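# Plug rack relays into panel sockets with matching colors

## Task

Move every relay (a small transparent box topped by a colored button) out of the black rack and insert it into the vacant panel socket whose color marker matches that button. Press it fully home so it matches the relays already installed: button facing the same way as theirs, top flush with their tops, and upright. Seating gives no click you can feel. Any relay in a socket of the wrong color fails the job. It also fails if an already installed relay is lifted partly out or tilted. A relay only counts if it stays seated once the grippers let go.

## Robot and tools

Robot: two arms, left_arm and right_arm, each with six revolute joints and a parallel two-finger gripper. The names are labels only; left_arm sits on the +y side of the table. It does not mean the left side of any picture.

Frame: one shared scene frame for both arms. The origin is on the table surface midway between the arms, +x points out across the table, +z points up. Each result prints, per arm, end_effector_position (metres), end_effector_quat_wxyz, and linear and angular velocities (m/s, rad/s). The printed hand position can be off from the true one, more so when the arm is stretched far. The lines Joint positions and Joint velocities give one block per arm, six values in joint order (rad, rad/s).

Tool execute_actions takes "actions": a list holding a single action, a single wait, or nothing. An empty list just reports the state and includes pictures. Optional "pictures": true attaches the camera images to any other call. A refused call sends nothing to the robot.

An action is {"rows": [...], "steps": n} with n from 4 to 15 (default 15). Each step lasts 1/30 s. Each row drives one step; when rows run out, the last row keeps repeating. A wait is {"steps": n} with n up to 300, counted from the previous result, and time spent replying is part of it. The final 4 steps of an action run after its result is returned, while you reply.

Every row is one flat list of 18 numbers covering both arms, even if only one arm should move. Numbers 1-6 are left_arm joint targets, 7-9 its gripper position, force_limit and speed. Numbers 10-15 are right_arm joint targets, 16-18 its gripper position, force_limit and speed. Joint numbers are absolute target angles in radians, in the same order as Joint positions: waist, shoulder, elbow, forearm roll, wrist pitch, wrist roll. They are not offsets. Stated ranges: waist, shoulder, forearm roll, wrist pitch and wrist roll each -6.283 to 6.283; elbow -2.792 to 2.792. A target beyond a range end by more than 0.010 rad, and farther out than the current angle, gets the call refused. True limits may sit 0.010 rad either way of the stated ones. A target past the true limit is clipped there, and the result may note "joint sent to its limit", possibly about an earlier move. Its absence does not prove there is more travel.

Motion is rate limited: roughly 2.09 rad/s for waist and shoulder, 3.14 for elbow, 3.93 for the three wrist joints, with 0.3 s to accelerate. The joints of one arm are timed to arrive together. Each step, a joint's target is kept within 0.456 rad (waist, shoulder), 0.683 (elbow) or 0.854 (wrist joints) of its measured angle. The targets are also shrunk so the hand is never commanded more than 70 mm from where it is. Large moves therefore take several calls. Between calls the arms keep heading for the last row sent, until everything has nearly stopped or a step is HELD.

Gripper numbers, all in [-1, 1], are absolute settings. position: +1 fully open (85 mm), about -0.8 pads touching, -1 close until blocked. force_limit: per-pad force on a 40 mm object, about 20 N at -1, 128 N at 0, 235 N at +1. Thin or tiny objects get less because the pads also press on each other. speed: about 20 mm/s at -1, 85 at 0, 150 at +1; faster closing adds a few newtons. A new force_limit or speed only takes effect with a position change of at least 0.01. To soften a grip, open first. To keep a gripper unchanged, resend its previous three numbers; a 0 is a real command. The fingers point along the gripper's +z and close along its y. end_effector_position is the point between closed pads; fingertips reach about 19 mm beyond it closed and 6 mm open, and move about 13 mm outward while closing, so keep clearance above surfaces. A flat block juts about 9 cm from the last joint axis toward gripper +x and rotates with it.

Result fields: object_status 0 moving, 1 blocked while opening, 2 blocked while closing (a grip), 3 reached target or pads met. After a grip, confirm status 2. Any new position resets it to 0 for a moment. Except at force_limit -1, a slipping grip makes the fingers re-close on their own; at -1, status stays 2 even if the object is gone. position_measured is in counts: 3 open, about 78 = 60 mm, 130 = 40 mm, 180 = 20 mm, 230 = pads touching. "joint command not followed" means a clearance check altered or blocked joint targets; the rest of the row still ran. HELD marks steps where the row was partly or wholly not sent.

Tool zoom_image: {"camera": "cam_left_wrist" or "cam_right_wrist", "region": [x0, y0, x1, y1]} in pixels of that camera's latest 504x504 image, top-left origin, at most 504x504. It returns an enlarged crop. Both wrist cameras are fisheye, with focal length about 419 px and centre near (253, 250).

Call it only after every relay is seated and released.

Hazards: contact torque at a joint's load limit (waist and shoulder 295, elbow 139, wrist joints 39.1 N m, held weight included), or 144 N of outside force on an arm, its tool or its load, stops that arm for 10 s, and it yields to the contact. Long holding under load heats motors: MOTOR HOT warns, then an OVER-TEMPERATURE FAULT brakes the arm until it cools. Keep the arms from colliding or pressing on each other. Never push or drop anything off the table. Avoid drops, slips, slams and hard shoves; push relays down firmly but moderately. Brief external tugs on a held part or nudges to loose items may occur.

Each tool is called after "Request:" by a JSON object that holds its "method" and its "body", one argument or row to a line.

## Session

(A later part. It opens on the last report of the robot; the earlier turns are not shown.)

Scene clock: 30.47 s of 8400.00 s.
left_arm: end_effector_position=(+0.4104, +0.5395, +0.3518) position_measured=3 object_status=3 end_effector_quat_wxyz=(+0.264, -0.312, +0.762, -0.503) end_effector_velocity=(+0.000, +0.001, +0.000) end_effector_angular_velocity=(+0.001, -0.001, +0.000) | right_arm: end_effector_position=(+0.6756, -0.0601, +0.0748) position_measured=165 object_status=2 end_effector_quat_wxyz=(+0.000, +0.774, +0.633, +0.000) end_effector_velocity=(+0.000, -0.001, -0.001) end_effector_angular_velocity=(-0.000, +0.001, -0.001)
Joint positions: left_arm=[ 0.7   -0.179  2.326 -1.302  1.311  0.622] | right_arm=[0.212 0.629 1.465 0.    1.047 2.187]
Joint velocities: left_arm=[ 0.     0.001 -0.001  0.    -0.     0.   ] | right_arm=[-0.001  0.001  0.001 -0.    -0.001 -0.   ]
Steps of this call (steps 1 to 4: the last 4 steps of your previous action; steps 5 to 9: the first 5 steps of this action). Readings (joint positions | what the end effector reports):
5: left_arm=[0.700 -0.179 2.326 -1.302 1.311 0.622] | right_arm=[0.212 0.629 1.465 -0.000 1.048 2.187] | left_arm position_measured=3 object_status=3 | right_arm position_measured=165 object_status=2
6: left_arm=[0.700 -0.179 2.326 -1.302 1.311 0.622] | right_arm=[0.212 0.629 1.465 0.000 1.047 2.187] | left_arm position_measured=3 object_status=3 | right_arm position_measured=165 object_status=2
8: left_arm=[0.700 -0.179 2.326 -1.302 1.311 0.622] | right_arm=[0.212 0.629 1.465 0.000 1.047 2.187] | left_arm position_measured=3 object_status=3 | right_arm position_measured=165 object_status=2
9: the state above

Request:
{"method": "execute_actions", "body": {
  "actions": [
    {"rows":[[0.7,-0.179,2.326,-1.302,1.311,0.622,1,0,0,0.2123,0.6307,1.4663,0,1.0447,2.1872,-1,-0.3,0]],"steps":9}
  ]
}}

Request:
{"method": "execute_actions", "body": {
  "actions": [
    {"rows":[[0.7,-0.179,2.326,-1.302,1.311,0.622,1,0,0,0.2123,0.6319,1.4672,0,1.0425,2.1872,-1,-0.3,0]],"steps":9}
  ]
}}

Request:
{"method": "execute_actions", "body": {
  "actions": [
    {"rows":[[0.7,-0.179,2.326,-1.302,1.311,0.622,1,0,0,0.2123,0.6327,1.4679,0,1.0410,2.1872,-1,-0.3,0]],"steps":9}
  ]
}}

Request:
{"method": "execute_actions", "body": {
  "actions": [
    {"rows":[[0.7,-0.179,2.326,-1.302,1.311,0.622,1,0,0,0.2123,0.6335,1.4685,0,1.0396,2.1872,-1,-0.3,0]],"steps":10}
  ],
  "pictures": true
}}

Scene clock: 30.87 s of 8400.00 s.
left_arm: end_effector_position=(+0.4104, +0.5395, +0.3518) position_measured=3 object_status=3 end_effector_quat_wxyz=(+0.264, -0.312, +0.762, -0.503) end_effector_velocity=(-0.001, -0.000, -0.001) end_effector_angular_velocity=(-0.001, +0.000, +0.000) | right_arm: end_effector_position=(+0.6756, -0.0601, +0.0733) position_measured=165 object_status=2 end_effector_quat_wxyz=(-0.000, +0.774, +0.633, -0.000) end_effector_velocity=(-0.000, +0.000, +0.001) end_effector_angular_velocity=(+0.000, -0.001, +0.000)
Joint positions: left_arm=[ 0.7   -0.179  2.326 -1.302  1.311  0.622] | right_arm=[0.212 0.631 1.466 0.    1.045 2.187]
Joint velocities: left_arm=[ 0.001 -0.     0.001 -0.     0.     0.001] | right_arm=[ 0.    -0.001  0.     0.    -0.     0.   ]
Steps of this call (steps 1 to 4: the last 4 steps of your previous action; steps 5 to 7: the robot went on to your last target; steps 8 to 12: the first 5 steps of this action). Readings (joint positions | what the end effector reports):
8: left_arm=[0.700 -0.179 2.326 -1.302 1.311 0.622] | right_arm=[0.212 0.630 1.465 0.000 1.047 2.187] | left_arm position_measured=3 object_status=3 | right_arm position_measured=165 object_status=2
9: left_arm=[0.700 -0.179 2.326 -1.302 1.311 0.622] | right_arm=[0.212 0.630 1.466 0.000 1.046 2.187] | left_arm position_measured=3 object_status=3 | right_arm position_measured=165 object_status=2
11: left_arm=[0.700 -0.179 2.326 -1.302 1.311 0.622] | right_arm=[0.212 0.631 1.466 0.000 1.045 2.187] | left_arm position_measured=3 object_status=3 | right_arm position_measured=165 object_status=2
12: the state above

Scene clock: 31.17 s of 8400.00 s.
left_arm: end_effector_position=(+0.4104, +0.5395, +0.3518) position_measured=3 object_status=3 end_effector_quat_wxyz=(+0.264, -0.312, +0.762, -0.503) end_effector_velocity=(-0.000, +0.000, -0.001) end_effector_angular_velocity=(-0.001, +0.001, +0.001) | right_arm: end_effector_position=(+0.6756, -0.0601, +0.0719) position_measured=165 object_status=2 end_effector_quat_wxyz=(-0.000, +0.774, +0.633, -0.000) end_effector_velocity=(-0.000, +0.000, -0.000) end_effector_angular_velocity=(+0.000, -0.000, +0.000)
Joint positions: left_arm=[ 0.7   -0.179  2.326 -1.302  1.311  0.622] | right_arm=[0.212 0.632 1.467 0.    1.043 2.187]
Joint velocities: left_arm=[0.001 0.    0.001 0.    0.    0.   ] | right_arm=[ 0.     0.     0.     0.    -0.001  0.   ]
Steps of this call (steps 1 to 4: the last 4 steps of your previous action; steps 5 to 9: the first 5 steps of this action). Readings (joint positions | what the end effector reports):
5: left_arm=[0.700 -0.179 2.326 -1.302 1.311 0.622] | right_arm=[0.212 0.631 1.466 0.000 1.045 2.187] | left_arm position_measured=3 object_status=3 | right_arm position_measured=165 object_status=2
6: left_arm=[0.700 -0.179 2.326 -1.302 1.311 0.622] | right_arm=[0.212 0.631 1.467 0.000 1.044 2.187] | left_arm position_measured=3 object_status=3 | right_arm position_measured=165 object_status=2
8: left_arm=[0.700 -0.179 2.326 -1.302 1.311 0.622] | right_arm=[0.212 0.632 1.467 0.000 1.043 2.187] | left_arm position_measured=3 object_status=3 | right_arm position_measured=165 object_status=2
9: the state above

Scene clock: 31.47 s of 8400.00 s.
left_arm: end_effector_position=(+0.4104, +0.5395, +0.3518) position_measured=3 object_status=3 end_effector_quat_wxyz=(+0.264, -0.312, +0.762, -0.503) end_effector_velocity=(-0.000, +0.001, +0.000) end_effector_angular_velocity=(+0.002, -0.001, +0.002) | right_arm: end_effector_position=(+0.6756, -0.0601, +0.0708) position_measured=165 object_status=2 end_effector_quat_wxyz=(-0.000, +0.774, +0.633, +0.000) end_effector_velocity=(+0.000, +0.000, -0.000) end_effector_angular_velocity=(+0.000, -0.000, +0.000)
Joint positions: left_arm=[ 0.7   -0.179  2.326 -1.302  1.311  0.622] | right_arm=[0.212 0.633 1.468 0.    1.041 2.187]
Joint velocities: left_arm=[ 0.002 -0.    -0.     0.    -0.001  0.001] | right_arm=[ 0.     0.     0.    -0.    -0.001 -0.   ]
Steps of this call (steps 1 to 4: the last 4 steps of your previous action; steps 5 to 9: the first 5 steps of this action). Readings (joint positions | what the end effector reports):
5: left_arm=[0.700 -0.179 2.326 -1.302 1.311 0.622] | right_arm=[0.212 0.632 1.467 0.000 1.042 2.187] | left_arm position_measured=3 object_status=3 | right_arm position_measured=165 object_status=2
6: left_arm=[0.700 -0.179 2.326 -1.302 1.311 0.622] | right_arm=[0.212 0.632 1.468 0.000 1.042 2.187] | left_arm position_measured=3 object_status=3 | right_arm position_measured=165 object_status=2
8: left_arm=[0.700 -0.179 2.326 -1.302 1.311 0.622] | right_arm=[0.212 0.633 1.468 0.000 1.041 2.187] | left_arm position_measured=3 object_status=3 | right_arm position_measured=165 object_status=2
9: the state above

Scene clock: 31.80 s of 8400.00 s.
left_arm: end_effector_position=(+0.4104, +0.5395, +0.3518) position_measured=3 object_status=3 end_effector_quat_wxyz=(+0.264, -0.312, +0.762, -0.503) end_effector_velocity=(+0.000, +0.000, -0.000) end_effector_angular_velocity=(+0.000, -0.000, -0.000) | right_arm: end_effector_position=(+0.6756, -0.0601, +0.0702) position_measured=165 object_status=2 end_effector_quat_wxyz=(+0.000, +0.774, +0.633, +0.000) end_effector_velocity=(-0.000, -0.000, -0.002) end_effector_angular_velocity=(-0.001, +0.002, +0.000)
Joint positions: left_arm=[ 0.7   -0.179  2.326 -1.302  1.311  0.622] | right_arm=[0.212 0.633 1.468 0.    1.04  2.187]
Joint velocities: left_arm=[-0.  0. -0.  0. -0.  0.] | right_arm=[-0.     0.002  0.001 -0.    -0.001  0.   ]
Steps of this call (steps 1 to 4: the last 4 steps of your previous action; steps 5 to 10: the first 6 steps of this action). Readings (joint positions | what the end effector reports):
5: left_arm=[0.700 -0.179 2.326 -1.302 1.311 0.622] | right_arm=[0.212 0.633 1.468 0.000 1.041 2.187] | left_arm position_measured=3 object_status=3 | right_arm position_measured=165 object_status=2
6: left_arm=[0.700 -0.179 2.326 -1.302 1.311 0.622] | right_arm=[0.212 0.633 1.468 0.000 1.040 2.187] | left_arm position_measured=3 object_status=3 | right_arm position_measured=165 object_status=2
8: left_arm=[0.700 -0.179 2.326 -1.302 1.311 0.622] | right_arm=[0.212 0.633 1.468 0.000 1.040 2.187] | left_arm position_measured=3 object_status=3 | right_arm position_measured=165 object_status=2
10: the state above

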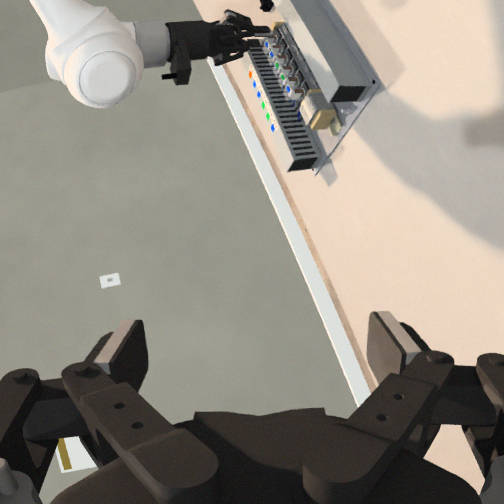

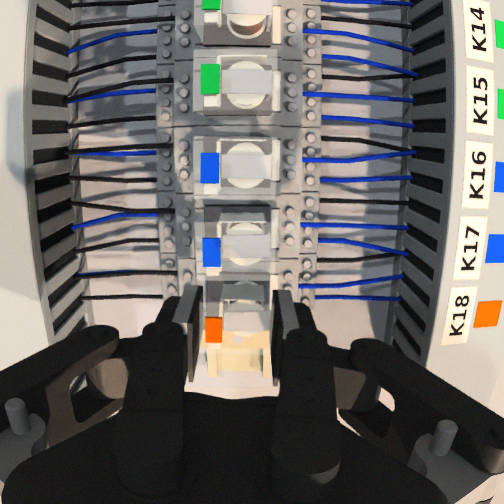

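Request:
{"method": "execute_actions", "body": {
  "actions": [
    {"rows":[[0.7,-0.179,2.326,-1.302,1.311,0.622,1,0,0,0.2123,0.6333,1.4684,0,1.0399,2.1872,-0.1,-0.3,0]],"steps":14}
  ]
}}

Request:
{"method": "execute_actions", "body": {
  "actions": [
    {"rows":[[0.7,-0.179,2.326,-1.302,1.311,0.622,1,0,0,0.2123,0.5673,1.4006,0,1.1737,2.1872,-0.1,-0.3,0]],"steps":15}
  ],
  "pictures": true
}}

Request:
{"method": "zoom_image", "body": {
  "camera": "cam_right_wrist",
  "region": [170,0,330,340]
}}

Scene clock: 32.30 s of 8400.00 s.
left_arm: end_effector_position=(+0.4104, +0.5395, +0.3518) position_measured=3 object_status=3 end_effector_quat_wxyz=(+0.264, -0.312, +0.762, -0.503) end_effector_velocity=(+0.000, +0.001, +0.000) end_effector_angular_velocity=(+0.001, -0.000, +0.002) | right_arm: end_effector_position=(+0.6756, -0.0601, +0.0693) position_measured=142 object_status=0 end_effector_quat_wxyz=(+0.000, +0.774, +0.633, -0.000) end_effector_velocity=(+0.000, +0.001, +0.004) end_effector_angular_velocity=(+0.002, -0.004, +0.000)
Joint positions: left_arm=[ 0.7   -0.179  2.326 -1.302  1.311  0.622] | right_arm=[ 0.212  0.634  1.468 -0.     1.039  2.187]
Joint velocities: left_arm=[ 0.001  0.    -0.001 -0.    -0.     0.   ] | right_arm=[ 0.    -0.004 -0.001  0.    -0.    -0.   ]
Steps of this call (steps 1 to 4: the last 4 steps of your previous action; step 5: the robot went on to your last target; steps 6 to 15: the first 10 steps of this action). Readings (joint positions | what the end effector reports):
6: left_arm=[0.700 -0.179 2.326 -1.302 1.311 0.622] | right_arm=[0.212 0.633 1.468 0.000 1.040 2.187] | left_arm position_measured=3 object_status=3 | right_arm position_measured=165 object_status=0
7: left_arm=[0.700 -0.179 2.326 -1.302 1.311 0.622] | right_arm=[0.212 0.633 1.469 0.000 1.040 2.187] | left_arm position_measured=3 object_status=3 | right_arm position_measured=165 object_status=0
9: left_arm=[0.700 -0.179 2.326 -1.302 1.311 0.622] | right_arm=[0.212 0.634 1.469 -0.000 1.039 2.187] | left_arm position_measured=3 object_status=3 | right_arm position_measured=156 object_status=0
13: left_arm=[0.700 -0.179 2.326 -1.302 1.311 0.622] | right_arm=[0.212 0.634 1.469 -0.000 1.039 2.187] | left_arm position_measured=3 object_status=3 | right_arm position_measured=142 object_status=0
15: the state above

Scene clock: 32.80 s of 8400.00 s.
left_arm: end_effector_position=(+0.4104, +0.5395, +0.3518) position_measured=3 object_status=3 end_effector_quat_wxyz=(+0.264, -0.312, +0.762, -0.503) end_effector_velocity=(-0.000, +0.000, +0.000) end_effector_angular_velocity=(-0.001, +0.000, +0.001) | right_arm: end_effector_position=(+0.6751, -0.0603, +0.1602) position_measured=141 object_status=3 end_effector_quat_wxyz=(-0.000, +0.774, +0.633, +0.000) end_effector_velocity=(-0.001, -0.001, -0.003) end_effector_angular_velocity=(-0.005, +0.005, +0.002)
Joint positions: left_arm=[ 0.7   -0.179  2.326 -1.302  1.311  0.622] | right_arm=[0.212 0.567 1.401 0.    1.174 2.187]
Joint velocities: left_arm=[ 0.001 -0.    -0.    -0.     0.001 -0.001] | right_arm=[ 0.001  0.004  0.    -0.003  0.002  0.   ]
Steps of this call (steps 1 to 4: the last 4 steps of your previous action; steps 5 to 15: the first 11 steps of this action). Readings (joint positions | what the end effector reports):
5: left_arm=[0.700 -0.179 2.326 -1.302 1.311 0.622] | right_arm=[0.212 0.633 1.468 -0.000 1.040 2.187] | left_arm position_measured=3 object_status=3 | right_arm position_measured=141 object_status=0
6: left_arm=[0.700 -0.179 2.326 -1.302 1.311 0.622] | right_arm=[0.212 0.630 1.465 -0.000 1.047 2.187] | left_arm position_measured=3 object_status=3 | right_arm position_measured=141 object_status=3
8: left_arm=[0.700 -0.179 2.326 -1.302 1.311 0.622] | right_arm=[0.212 0.604 1.438 -0.000 1.101 2.187] | left_arm position_measured=3 object_status=3 | right_arm position_measured=141 object_status=3
12: left_arm=[0.700 -0.179 2.326 -1.302 1.311 0.622] | right_arm=[0.212 0.567 1.401 0.000 1.173 2.187] | left_arm position_measured=3 object_status=3 | right_arm position_measured=141 object_status=3
15: the state above

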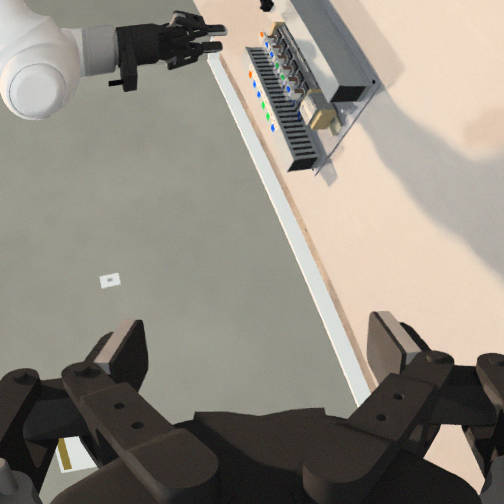

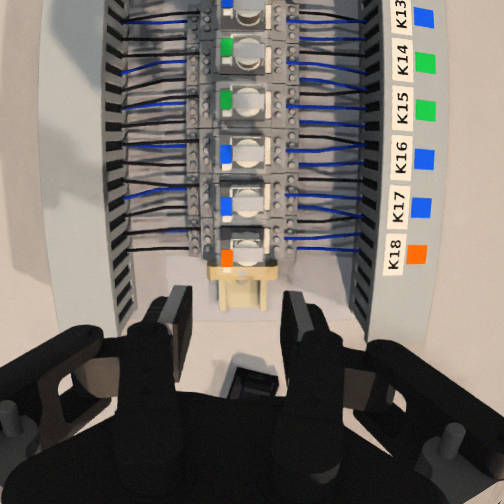

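Region (170, 0, 330, 340) of cam_right_wrist's 504x504 image, scaled by 1.482, with more detail than that image has; it fills the left 237 columns of this view, and the rest is white.

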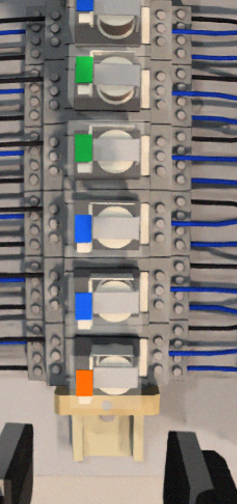

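All six look uniform.

Request:
{"method": "finished_scene", "body": {
  "scene": 2
}}

The scene is finished: the task was done.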